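# Replace the odd-colored relay with the matching spare

## Task

In the panel of six relays (clear little boxes, each topped by a colored button), find the one whose button color differs from the other five. Remove it and set it in the black parts tray. Then take the spare from the rack whose button color matches those five and press it fully down into the vacated socket; there is no click to signal seating. The new relay must match its neighbors: button on the same side, top at the same height, standing upright. No other relay may be left partly lifted or tilted. Everything must stay in place with the robot let go, and nothing the robot is touching at the end may settle by more than roughly a fingernail's width when released. Nothing may be knocked or set off the table.

## Robot and tools

ROBOT. One six-joint arm with a two-finger parallel gripper. Joint ranges in rad, base to tip: waist -6.283..6.283, shoulder -2.059..2.094, elbow -3.927..0.192, forearm roll -6.283..6.283, wrist pitch -1.693..3.142, wrist roll -6.283..6.283. Load limits in N m: waist 45, shoulder 45, elbow 27, forearm roll 27, wrist pitch 18, wrist roll 18; a carried part's weight adds to this. The elbow cannot fully straighten. Parts may occasionally be tugged or nudged by an outside disturbance.

FRAMES. The scene frame has its origin on the tabletop under the arm base, +z up, +y to the left when facing along +x. The state line reports end_effector_position (m) and end_effector_quat_wxyz, plus linear (m/s) and angular (rad/s) velocity, all in this frame. The base may be tilted, and the reported hand position gets less accurate at long reach. Gripper frame: fingers extend along its +z, close and open along its x. The reported point lies midway between the pads; fingertips are 17.5 mm further along +z. Pure rotations pivot about that point, which is 25 mm off the last joint axis toward gripper -y. A flat block juts about 9 cm from that axis toward gripper -y and rotates with the hand; keep it clear of the panel and rack.

THE 9-NUMBER ROW (used by execute_actions and move): dx, dy, dz, rx, ry, rz, position, force_limit, speed, each in [-1, 1].
- dx..rz: an offset, not a pose, expressed in the gripper's own axes. Scale: 1.0 = 0.6 m or 180 degrees. rx, ry, rz form a single rotation vector. The offset is counted from the gripper pose shown in the most recent result (before any such result in this scene, or for later calls within the same reply, from where the hand is when the action begins). Every row in an action uses that same reference, not the row before it. All zeros pulls the hand back to the reference pose; it is not a pause.
- position: absolute finger command. +1 = fully open (50 mm gap), about -0.65 = pads meet, -1 = close until blocked (use this to grip).
- force_limit: per-pad force cap, about 20 N at -1, 102 N at 0, 185 N at +1; actual grip can run ~17% above.
- speed: gap change rate, 20 mm/s at -1, 85 at 0, 150 at +1.
Each control step the commanded pose is clipped to within 70 mm and 16 degrees of the measured pose; position has priority over orientation when both cannot be met.

TOOLS.
- execute_actions: {"actions": [...], "pictures": bool}. The list holds zero or one item. Empty list: just report the state. Action: {"rows": [[9 numbers], ...], "steps": n}, 1 to 15 rows, steps up to 15 (default 15), each step 1/30 s, the final row repeats if rows run short. Wait: {"steps": n} with n up to 300, counted from the previous result including your reply time. A refused call sends nothing. After the action the arm continues only to the last clipped pose (at most 70 mm further), so check the reported pose and send the remainder next.
- move: {"target": [9 numbers], "speed": m/s}. Straight-line path toward the target offset, speed 0.002 to 0.5 (default 0.25), turning capped at twice that in rad/s. Path takes 0.5 to 10 s and is cut off at 10 s. Finger values apply at the start. It does not avoid obstacles; the hand can lag, drift, or overshoot the speed, especially near full reach. Faster moves and targets set deeper past a contact press harder.
- wait: {"seconds": 0..10}; sends nothing new.
- zoom_image: {"camera": name, "region": [x0, y0, x1, y1]} in pixels of that camera's last image, top-left origin, at most 504 by 504. Cameras (each 504x504): cam_head_left, cam_head_right, cam_high, cam_low, cam_wrist.
- finished_scene: {"scene": n} ends the current scene irreversibly and grades it; the result reports success and gives the next task.

RESULT LINES. The move line gives how it ended (done = settled near target; otherwise off_target, moving, held, fault) and limits: paced = pose was clipped, held = a safety check blocked some steps (afterward motion may jump fast). Distance to target is also given. "pose unreachable" means the clearance check altered or blocked the command (a mount block or post under the base counts as arm); HELD marks each affected step. "Hand target" is the pose the controller is currently driving toward. object_status: 0 moving, 1 blocked while opening, 2 blocked while closing (a grip), 3 reached command or pads met (usually nothing held). Any new position value resets it to 0 briefly. Fingers that stopped ignore new force_limit or speed until position changes by at least 0.01. To soften a grip, open first. Gap in mm ≈ (250 - position_measured) x 0.202. If the grip slackens or the part slips, fingers re-close, except after gripping at force_limit -1, where status stays 2 regardless. Gripping an immovable off-center object weakens over time.

FAULTS. If contact torque reaches a joint's load limit, the arm stops, backs that joint off, holds 10 s and drops the rest of the call. Holding loads heats motors: MOTOR HOT appears from 65 °C; at 80 °C an OVER-TEMPERATURE FAULT brakes the arm until cool. The simulation keeps running while you compose replies.

AVOID. Dropping parts, fast impacts, pressing far past contact, pulling neighboring relays up or tilting them, and leaving the spare only held by the gripper. Release and back away before ending, and confirm in images that the spare is seated level and upright.

Each tool is called by a JSON object that holds its "api" and its "payload".

## Session

{"api": "execute_actions", "payload": {"actions": []}}

Scene clock: 0.00 s of 7800.00 s.
end_effector_position=(+1.0021, +0.0177, +0.1688) position_measured=3 object_status=3 end_effector_quat_wxyz=(+0.479, -0.151, +0.653, -0.567) end_effector_velocity=(-0.000, +0.000, -0.001) end_effector_angular_velocity=(+0.002, +0.001, -0.001)
Joint positions: [ 0.147  0.483 -2.068 -2.449  1.42   0.536]
Joint velocities: [ 0.001  0.001 -0.001  0.003  0.     0.   ]
Motor temperatures (°C, as the motors report them): [33 30 33 33 37 32]
Hand target: +1.002, +0.018, +0.169; +0.479, -0.151, +0.653, -0.567

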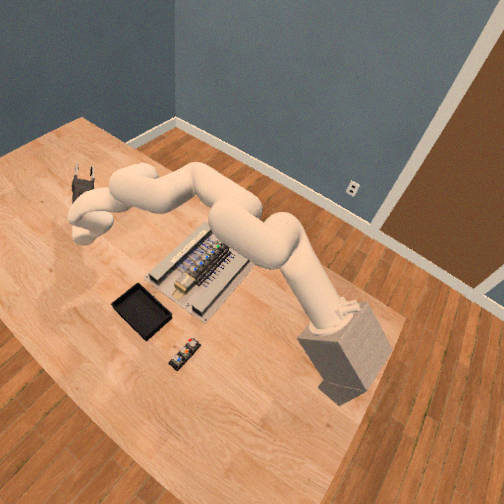

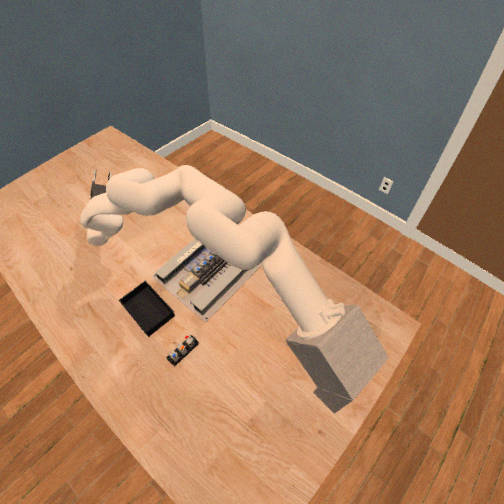

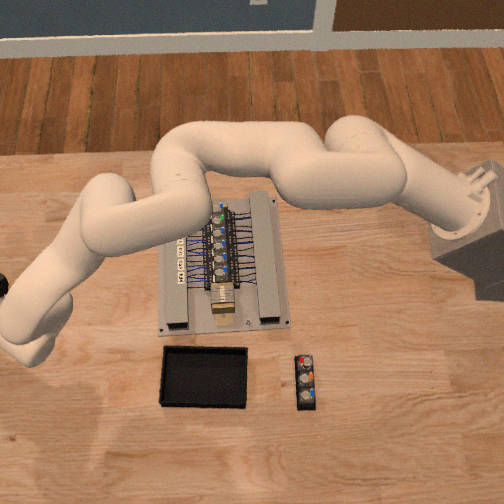

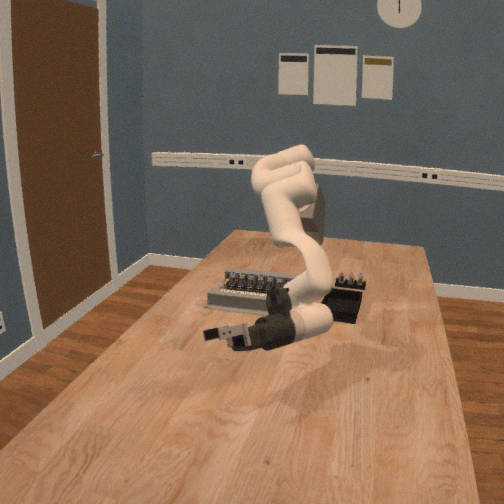

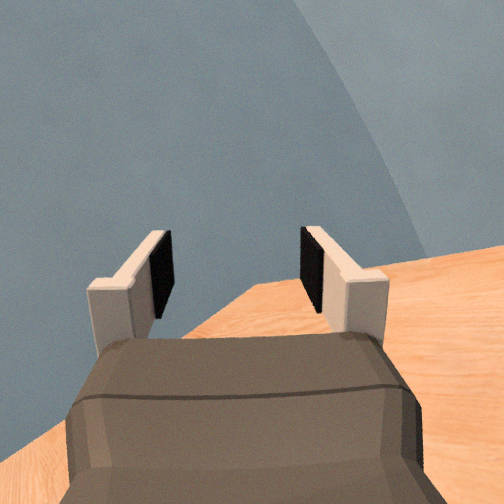

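{"api": "move", "payload": {"target": [0.168,-0.428,-0.903,-0.41,0.346,0.109,0.7,0,0], "speed": 0.25}}

Scene clock: 15.33 s of 7800.00 s.
end_effector_position=(+0.4315, +0.1870, +0.2949) position_measured=48 object_status=3 end_effector_quat_wxyz=(-0.000, -0.001, +1.000, +0.002) end_effector_velocity=(-0.003, +0.000, +0.001) end_effector_angular_velocity=(+0.004, +0.003, -0.001)
Joint positions: [ 1.441 -0.777 -0.662 -0.939  1.648  0.888]
Joint velocities: [ 0.007 -0.003  0.003  0.004  0.001  0.006]
Motor temperatures (°C, as the motors report them): [33 32 35 33 37 32]
Hand target: +0.431, +0.187, +0.295; -0.000, -0.001, +1.000, +0.002
Off the commanded pose: 0.001 m, 0 deg.
After step 90, 8.23 s passed at rest.
move: done

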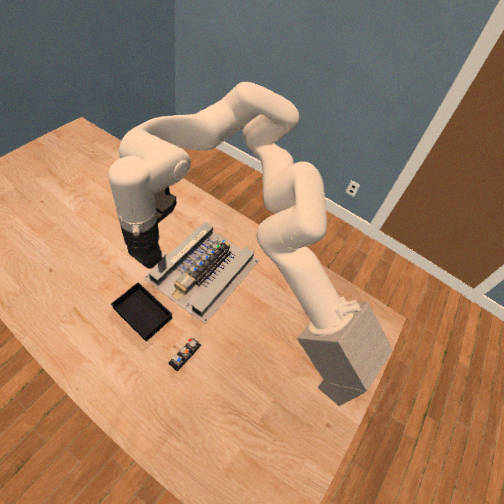

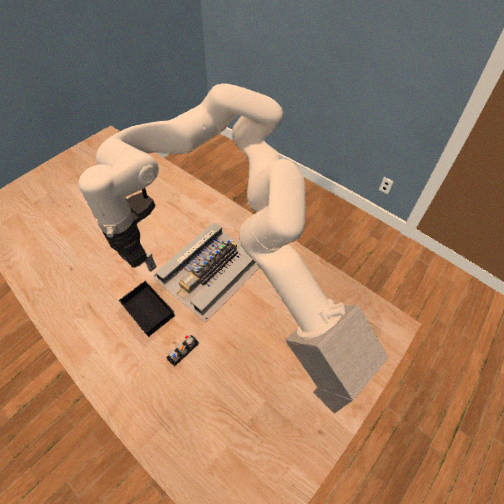

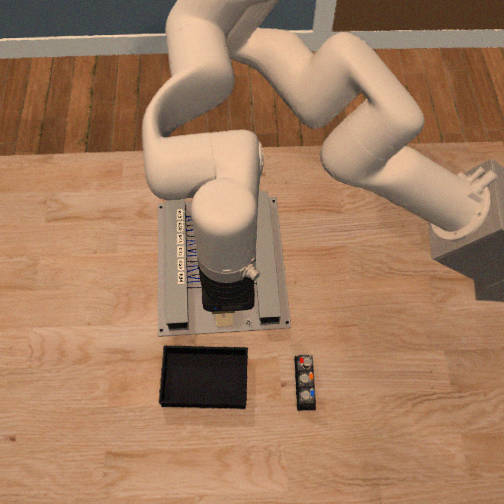

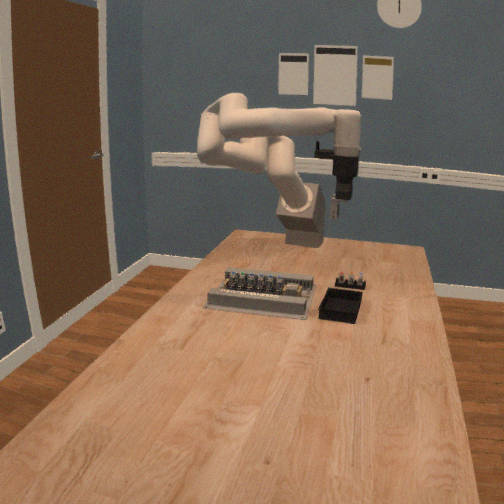

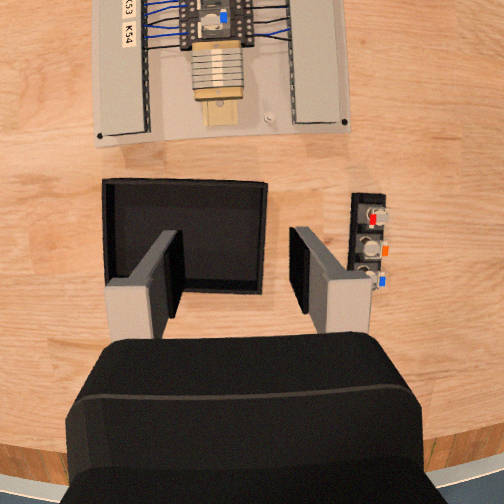

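{"api": "move", "payload": {"target": [-0.015,-0.45,0.24,0,0,0,0.7,0,0], "speed": 0.2}}

Scene clock: 23.67 s of 7800.00 s.
end_effector_position=(+0.4427, -0.0844, +0.1513) position_measured=48 object_status=3 end_effector_quat_wxyz=(+0.003, -0.001, +1.000, -0.001) end_effector_velocity=(-0.001, -0.000, -0.000) end_effector_angular_velocity=(+0.019, +0.002, +0.002)
Joint positions: [-0.368 -1.586 -0.044  0.057  0.664 -0.972]
Joint velocities: [-0.022  0.001 -0.003  0.06   0.009 -0.062]
Motor temperatures (°C, as the motors report them): [33 31 36 33 37 32]
Hand target: +0.443, -0.084, +0.151; +0.003, -0.001, +1.000, -0.000
Off the commanded pose: 0.003 m, 1 deg.
After step 90, 1.90 s passed at rest.
move: done; limits=paced

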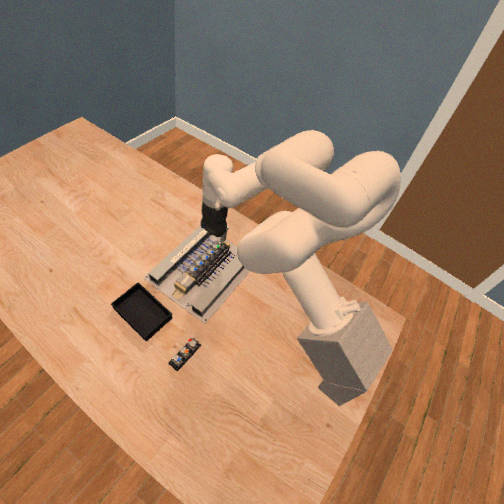

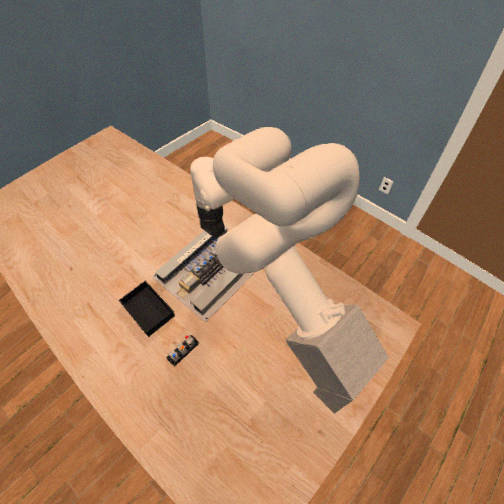

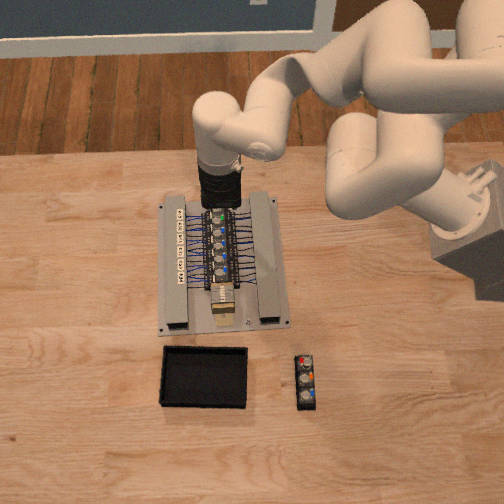

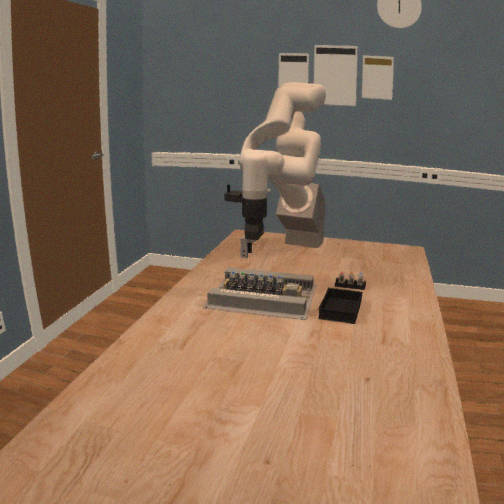

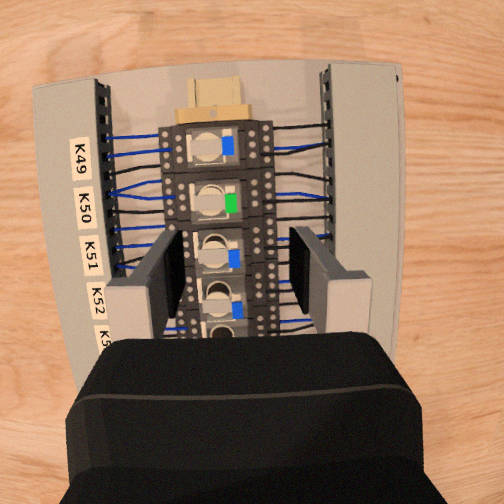

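{"api": "move", "payload": {"target": [-0.015,0.002,0.07,0,0,-0.017,0.7,0,0], "speed": 0.08}}

Scene clock: 31.97 s of 7800.00 s.
end_effector_position=(+0.4518, -0.0834, +0.1094) position_measured=48 object_status=3 end_effector_quat_wxyz=(+0.003, -0.027, +1.000, -0.002) end_effector_velocity=(+0.002, -0.000, -0.002) end_effector_angular_velocity=(-0.000, -0.001, +0.003)
Joint positions: [-0.344 -1.306 -0.05   0.041  0.389 -1.005]
Joint velocities: [ 0.     0.02  -0.005  0.001 -0.015 -0.004]
Motor temperatures (°C, as the motors report them): [33 31 36 33 37 32]
Hand target: +0.452, -0.083, +0.109; +0.003, -0.027, +1.000, -0.002
Off the commanded pose: 0.000 m, 0 deg.
After step 90, 4.10 s passed at rest.
move: done

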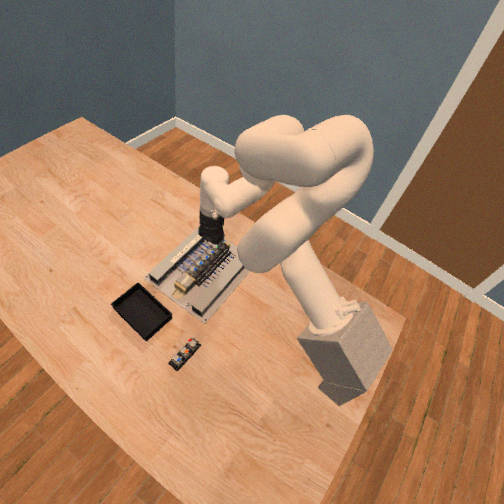

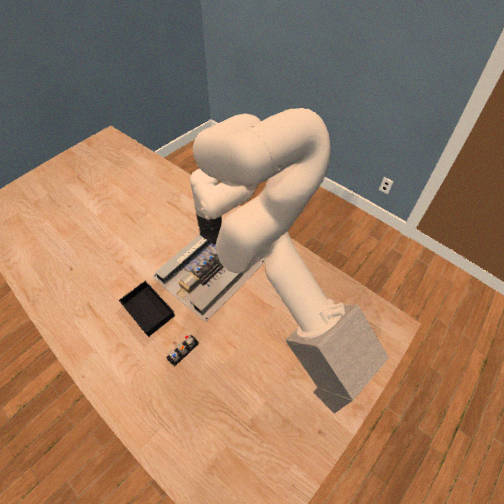

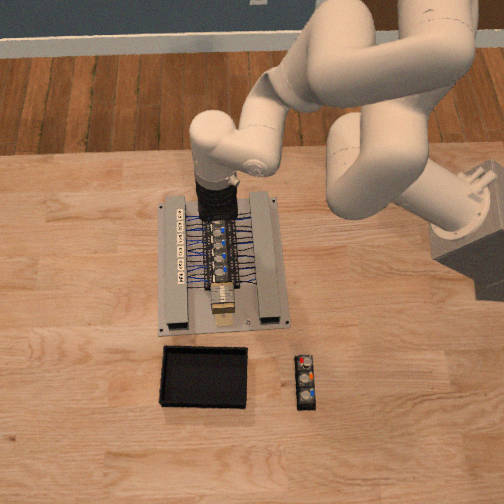

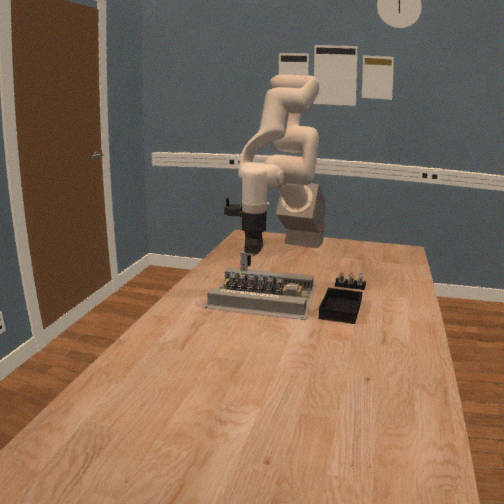

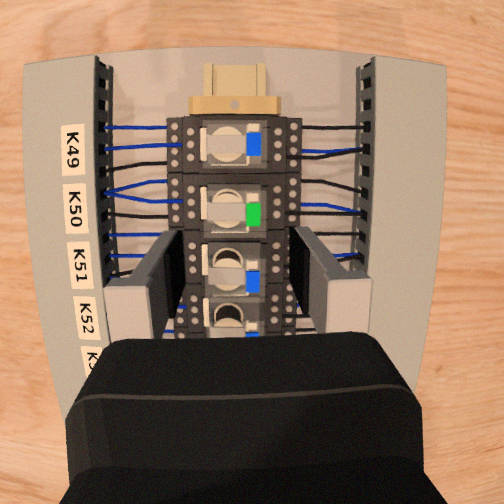

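{"api": "move", "payload": {"target": [0,-0.012,0.04,0,0,0,0.7,0,0], "speed": 0.05}}

Scene clock: 37.60 s of 7800.00 s.
end_effector_position=(+0.4523, -0.0907, +0.0857) position_measured=48 object_status=3 end_effector_quat_wxyz=(+0.003, -0.027, +1.000, -0.002) end_effector_velocity=(+0.001, -0.001, -0.002) end_effector_angular_velocity=(+0.002, -0.003, -0.001)
Joint positions: [-0.356 -1.141 -0.063  0.104  0.238 -1.075]
Joint velocities: [ 0.     0.018 -0.004  0.014 -0.016 -0.013]
Motor temperatures (°C, as the motors report them): [33 31 36 33 37 32]
Hand target: +0.452, -0.091, +0.085; +0.003, -0.027, +1.000, -0.002
Off the commanded pose: 0.000 m, 0 deg.
After step 90, 1.63 s passed at rest.
move: done

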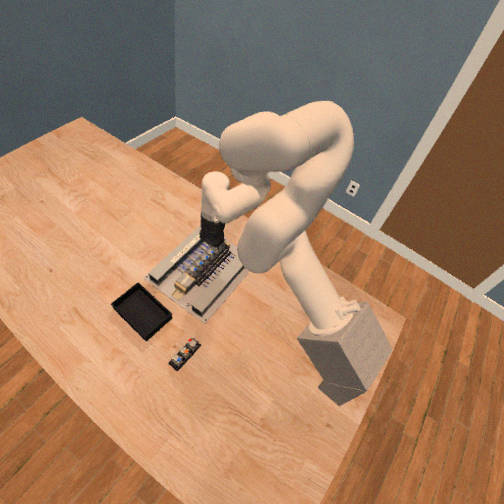

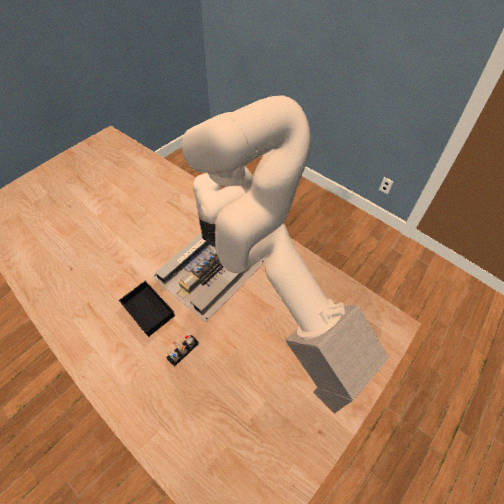

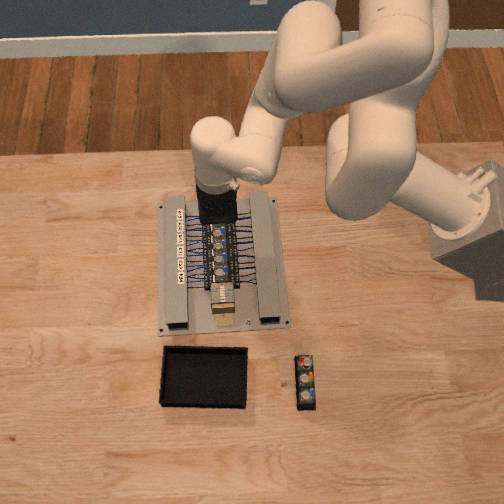

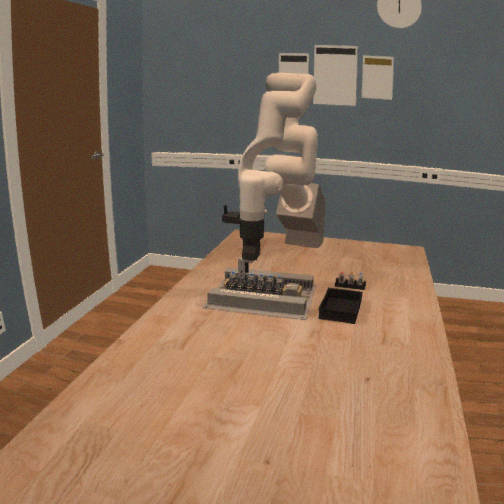

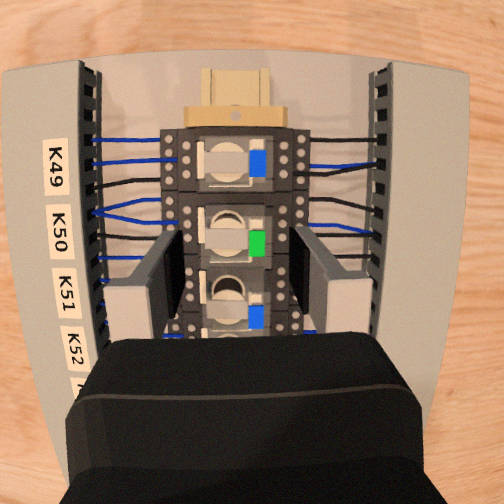

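{"api": "move", "payload": {"target": [0,-0.005,0.022,0,0,0,0.7,0,0], "speed": 0.03}}

{"api": "zoom_image", "payload": {"camera": "cam_low", "region": [215,245,305,305]}}

Scene clock: 44.27 s of 7800.00 s.
end_effector_position=(+0.4524, -0.0938, +0.0727) position_measured=48 object_status=3 end_effector_quat_wxyz=(+0.003, -0.027, +1.000, -0.002) end_effector_velocity=(+0.000, -0.000, -0.002) end_effector_angular_velocity=(+0.002, -0.001, +0.002)
Joint positions: [-0.354 -1.049 -0.074  0.141  0.158 -1.112]
Joint velocities: [ 0.002  0.016 -0.002  0.013 -0.015 -0.014]
Motor temperatures (°C, as the motors report them): [33 31 36 33 37 32]
Hand target: +0.452, -0.094, +0.072; +0.003, -0.027, +1.000, -0.002
Off the commanded pose: 0.000 m, 0 deg.
After step 90, 2.80 s passed at rest.
move: done

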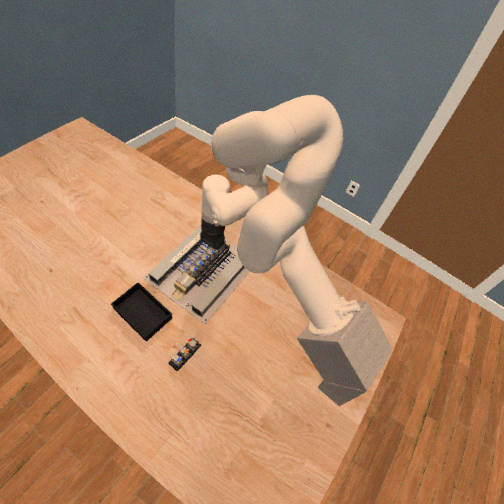

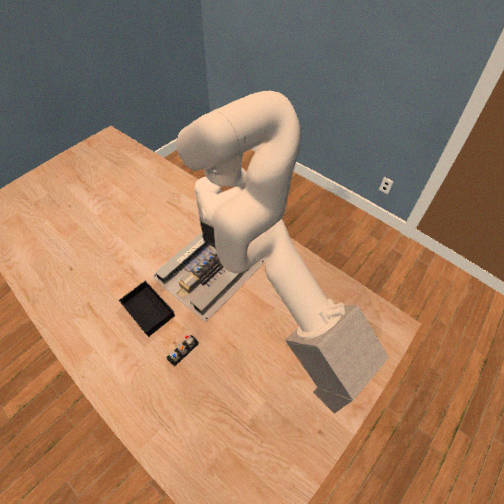

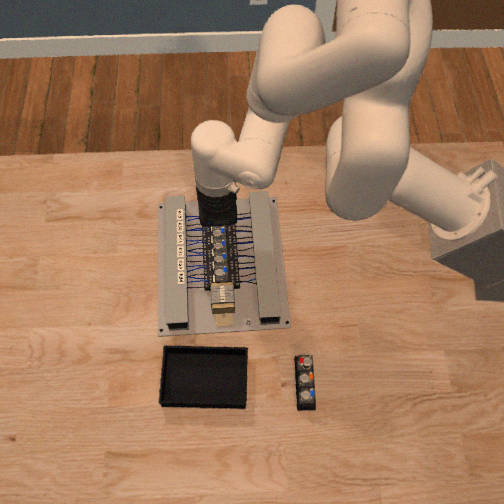

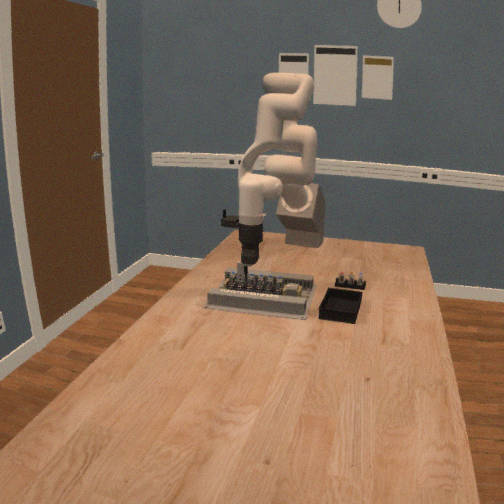

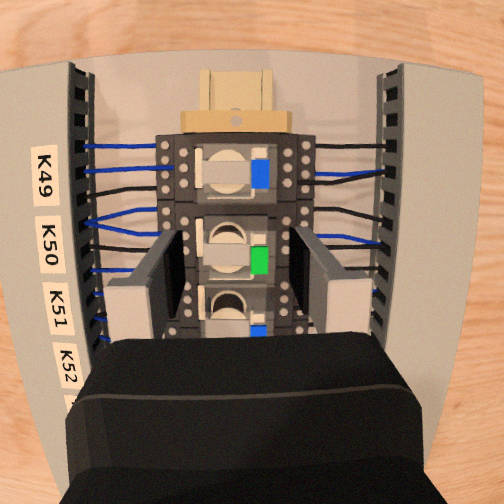

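Region (215, 245, 305, 305) of cam_low's 504x504 image, scaled by 5.600, with more detail than that image has.

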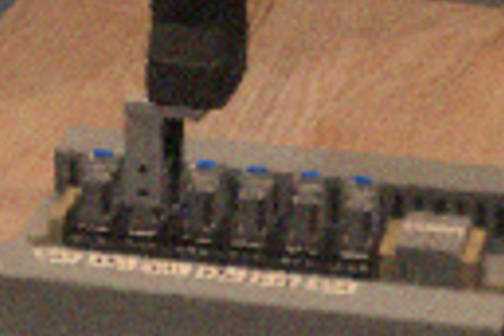

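{"api": "move", "payload": {"target": [0,0,0,0,0,0,-1,0.3,-0.5]}}

{"api": "move", "payload": {"target": [0,0,-0.004,0,0.033,0,-1,0.3,-0.5], "speed": 0.05}}

{"api": "move", "payload": {"target": [0,0,-0.005,0,-0.066,0,-1,0.3,-0.5], "speed": 0.08}}

{"api": "move", "payload": {"target": [0,0,-0.005,0,0.066,0,-1,0.3,-0.5], "speed": 0.08}}

{"api": "zoom_image", "payload": {"camera": "cam_low", "region": [200,245,320,325]}}

Scene clock: 53.23 s of 7800.00 s.
end_effector_position=(+0.4522, -0.0937, +0.0726) position_measured=123 object_status=2 end_effector_quat_wxyz=(+0.003, -0.027, +1.000, -0.002) end_effector_velocity=(-0.001, -0.000, +0.000) end_effector_angular_velocity=(+0.000, +0.001, -0.002)
Joint positions: [-0.354 -1.049 -0.074  0.141  0.158 -1.112]
Joint velocities: [-0.    -0.001  0.001  0.     0.002  0.001]
Motor temperatures (°C, as the motors report them): [33 31 36 33 37 32]
Hand target: +0.452, -0.094, +0.073; +0.003, -0.027, +1.000, -0.002
Off the commanded pose: 0.000 m, 0 deg.
After step 90, 5.27 s passed at rest.
move: done

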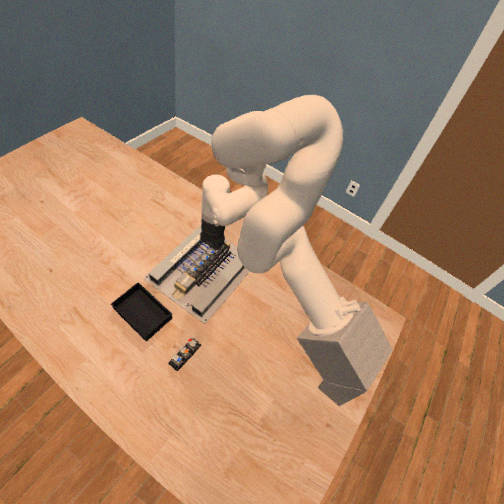

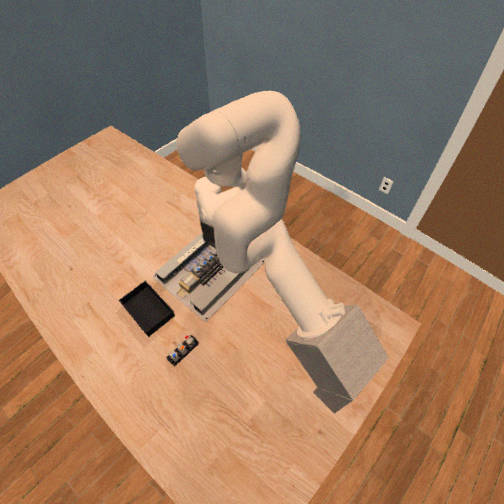

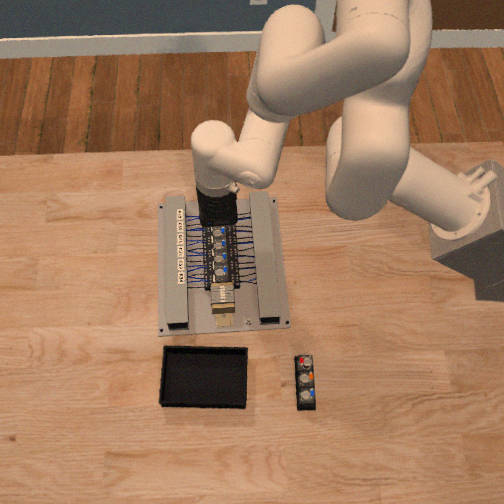

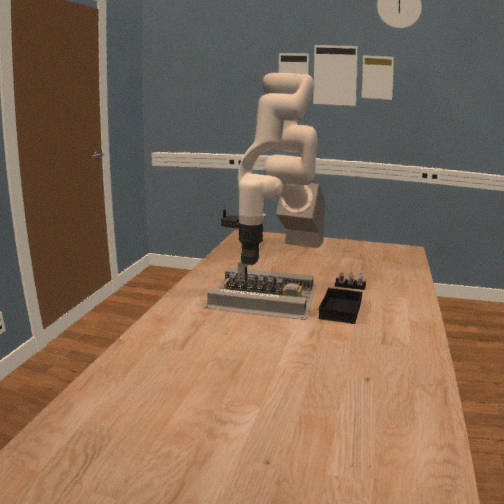

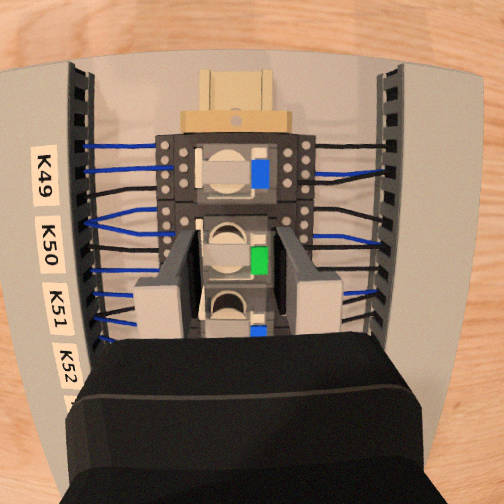

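Scene clock: 54.57 s of 7800.00 s.
end_effector_position=(+0.4525, -0.0937, +0.0749) position_measured=123 object_status=2 end_effector_quat_wxyz=(-0.047, -0.027, +0.999, -0.003) end_effector_velocity=(+0.001, -0.000, +0.001) end_effector_angular_velocity=(-0.003, +0.016, -0.000)
Joint positions: [-0.367 -1.028 -0.16   0.045  0.321 -1.025]
Joint velocities: [-0.     0.005 -0.015 -0.02   0.025  0.019]
Motor temperatures (°C, as the motors report them): [33 31 36 33 37 32]
Hand target: +0.452, -0.094, +0.075; -0.049, -0.027, +0.998, -0.003
Off the commanded pose: 0.000 m, 0 deg.
move: done

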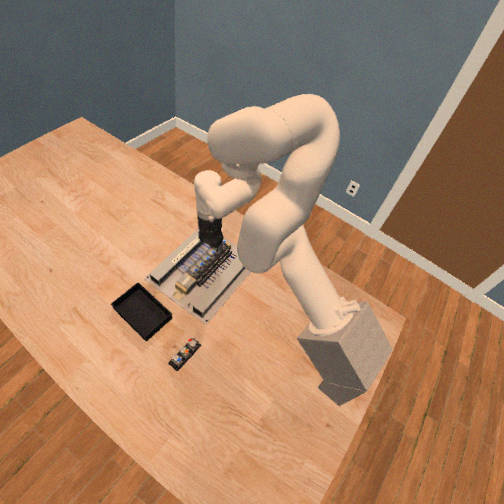

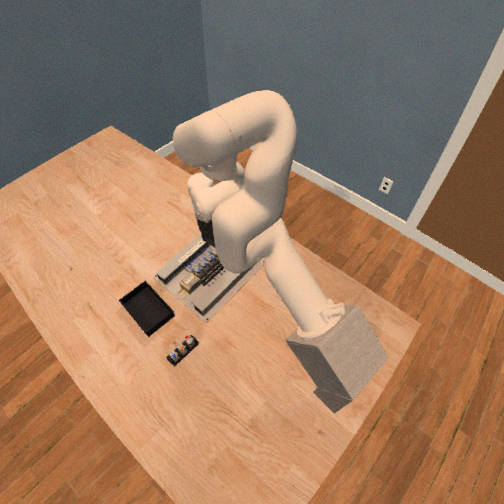

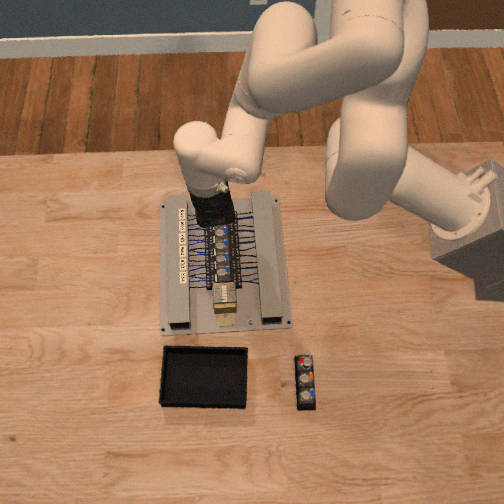

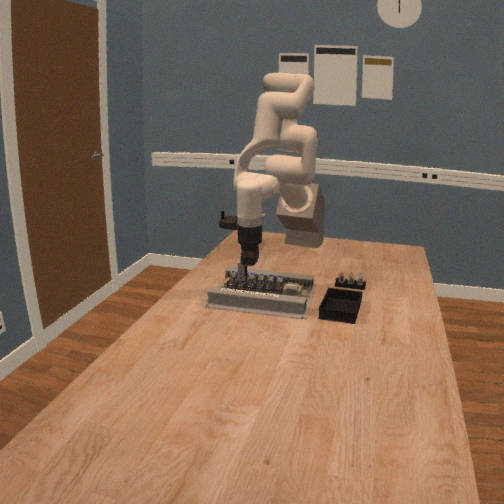

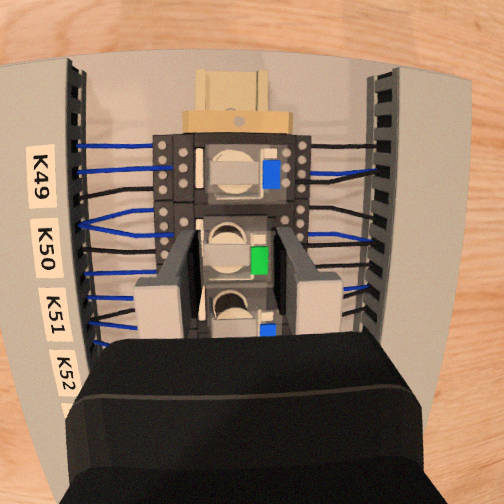

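Scene clock: 56.27 s of 7800.00 s.
end_effector_position=(+0.4526, -0.0940, +0.0782) position_measured=123 object_status=2 end_effector_quat_wxyz=(+0.055, -0.027, +0.998, -0.002) end_effector_velocity=(+0.001, +0.000, +0.000) end_effector_angular_velocity=(+0.010, -0.018, +0.002)
Joint positions: [-0.316 -1.097  0.008  0.279  0.02  -1.229]
Joint velocities: [ 0.019  0.001  0.004  0.082 -0.022 -0.074]
Motor temperatures (°C, as the motors report them): [33 31 36 33 37 32]
Hand target: +0.453, -0.094, +0.078; +0.056, -0.027, +0.998, -0.001
Off the commanded pose: 0.000 m, 0 deg.
move: done

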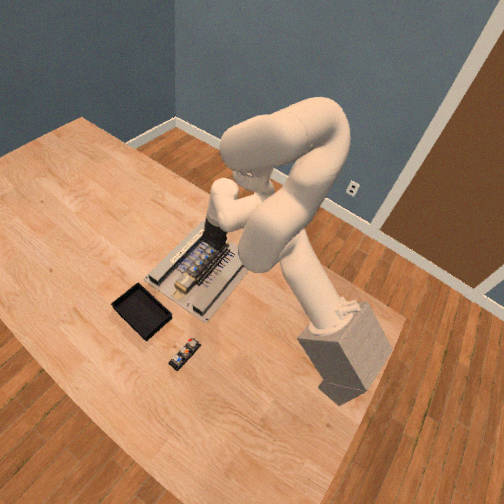

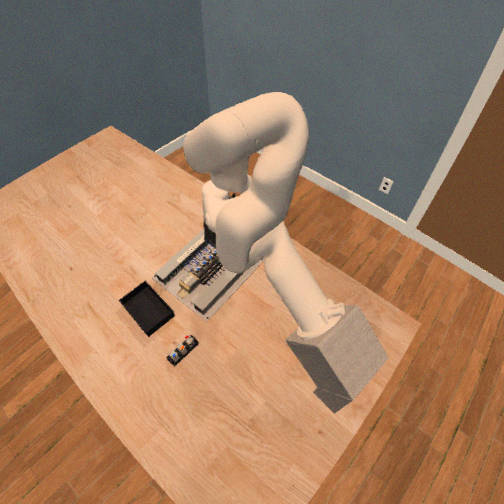

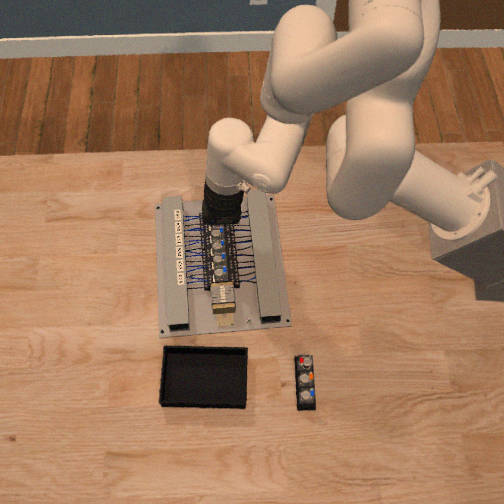

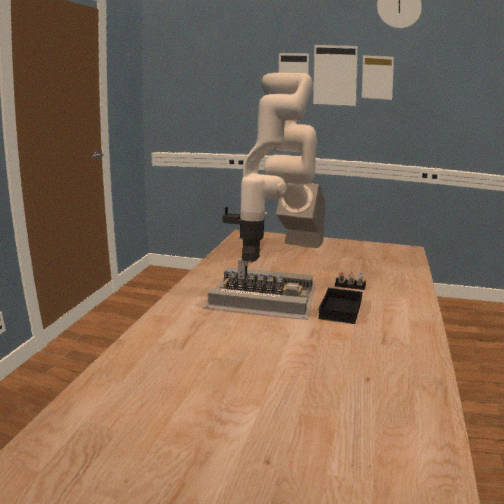

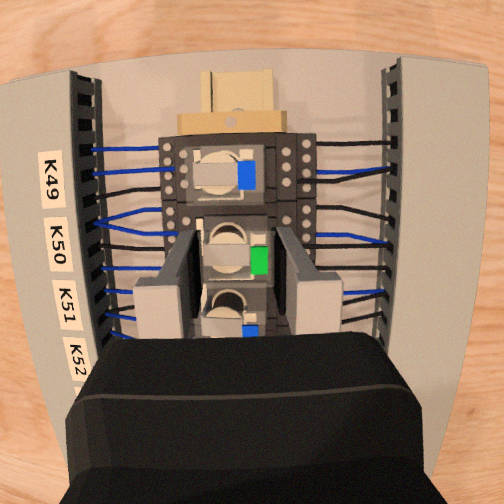

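Scene clock: 58.00 s of 7800.00 s.
end_effector_position=(+0.4527, -0.0938, +0.0811) position_measured=123 object_status=2 end_effector_quat_wxyz=(-0.048, -0.027, +0.998, -0.004) end_effector_velocity=(-0.002, +0.001, -0.001) end_effector_angular_velocity=(-0.000, +0.014, -0.001)
Joint positions: [-0.369 -1.063 -0.158  0.039  0.353 -1.019]
Joint velocities: [ 0.002  0.008 -0.006 -0.013  0.012  0.015]
Motor temperatures (°C, as the motors report them): [33 31 36 33 37 32]
Hand target: +0.452, -0.094, +0.081; -0.048, -0.027, +0.998, -0.004
Off the commanded pose: 0.000 m, 0 deg.
move: done

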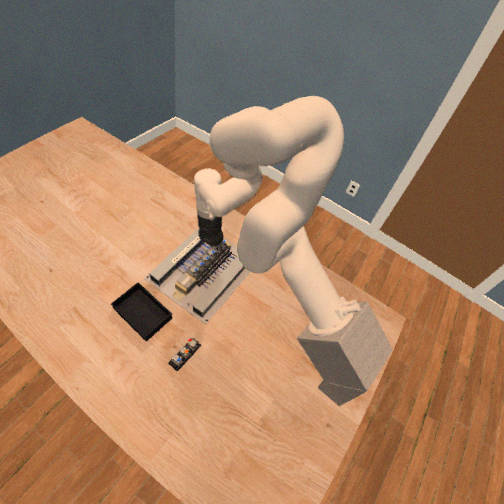

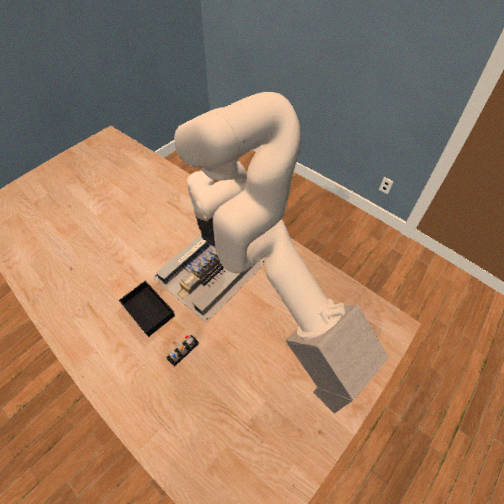

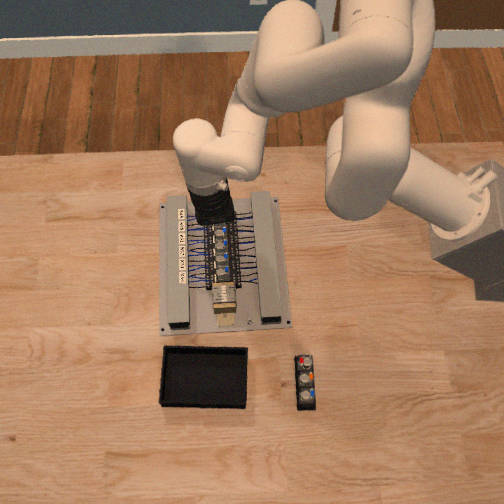

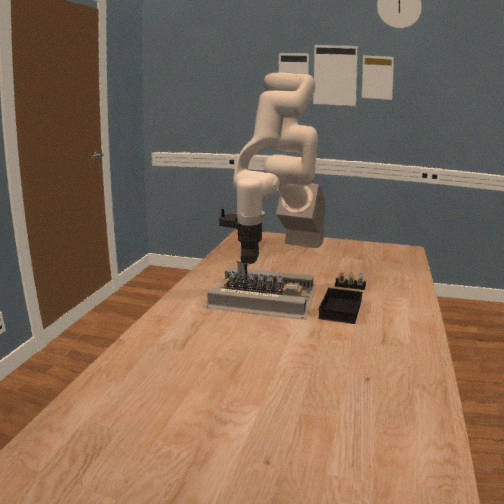

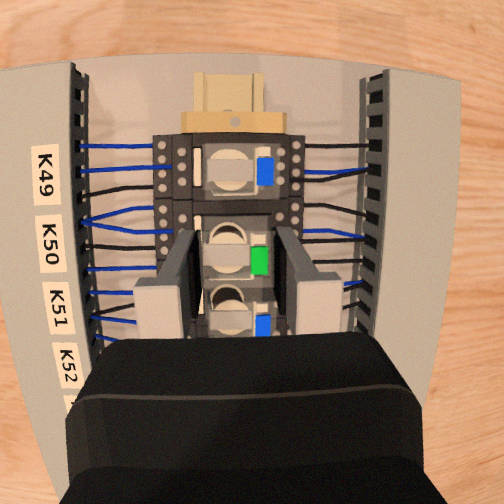

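Region (200, 245, 320, 325) of cam_low's 504x504 image, scaled by 4.200, with more detail than that image has.

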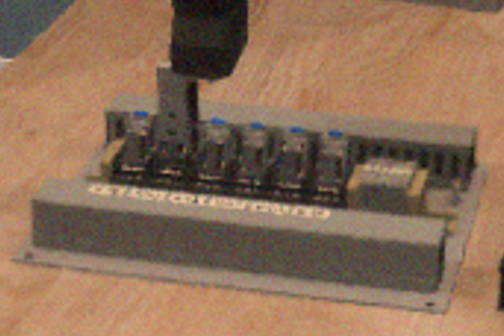

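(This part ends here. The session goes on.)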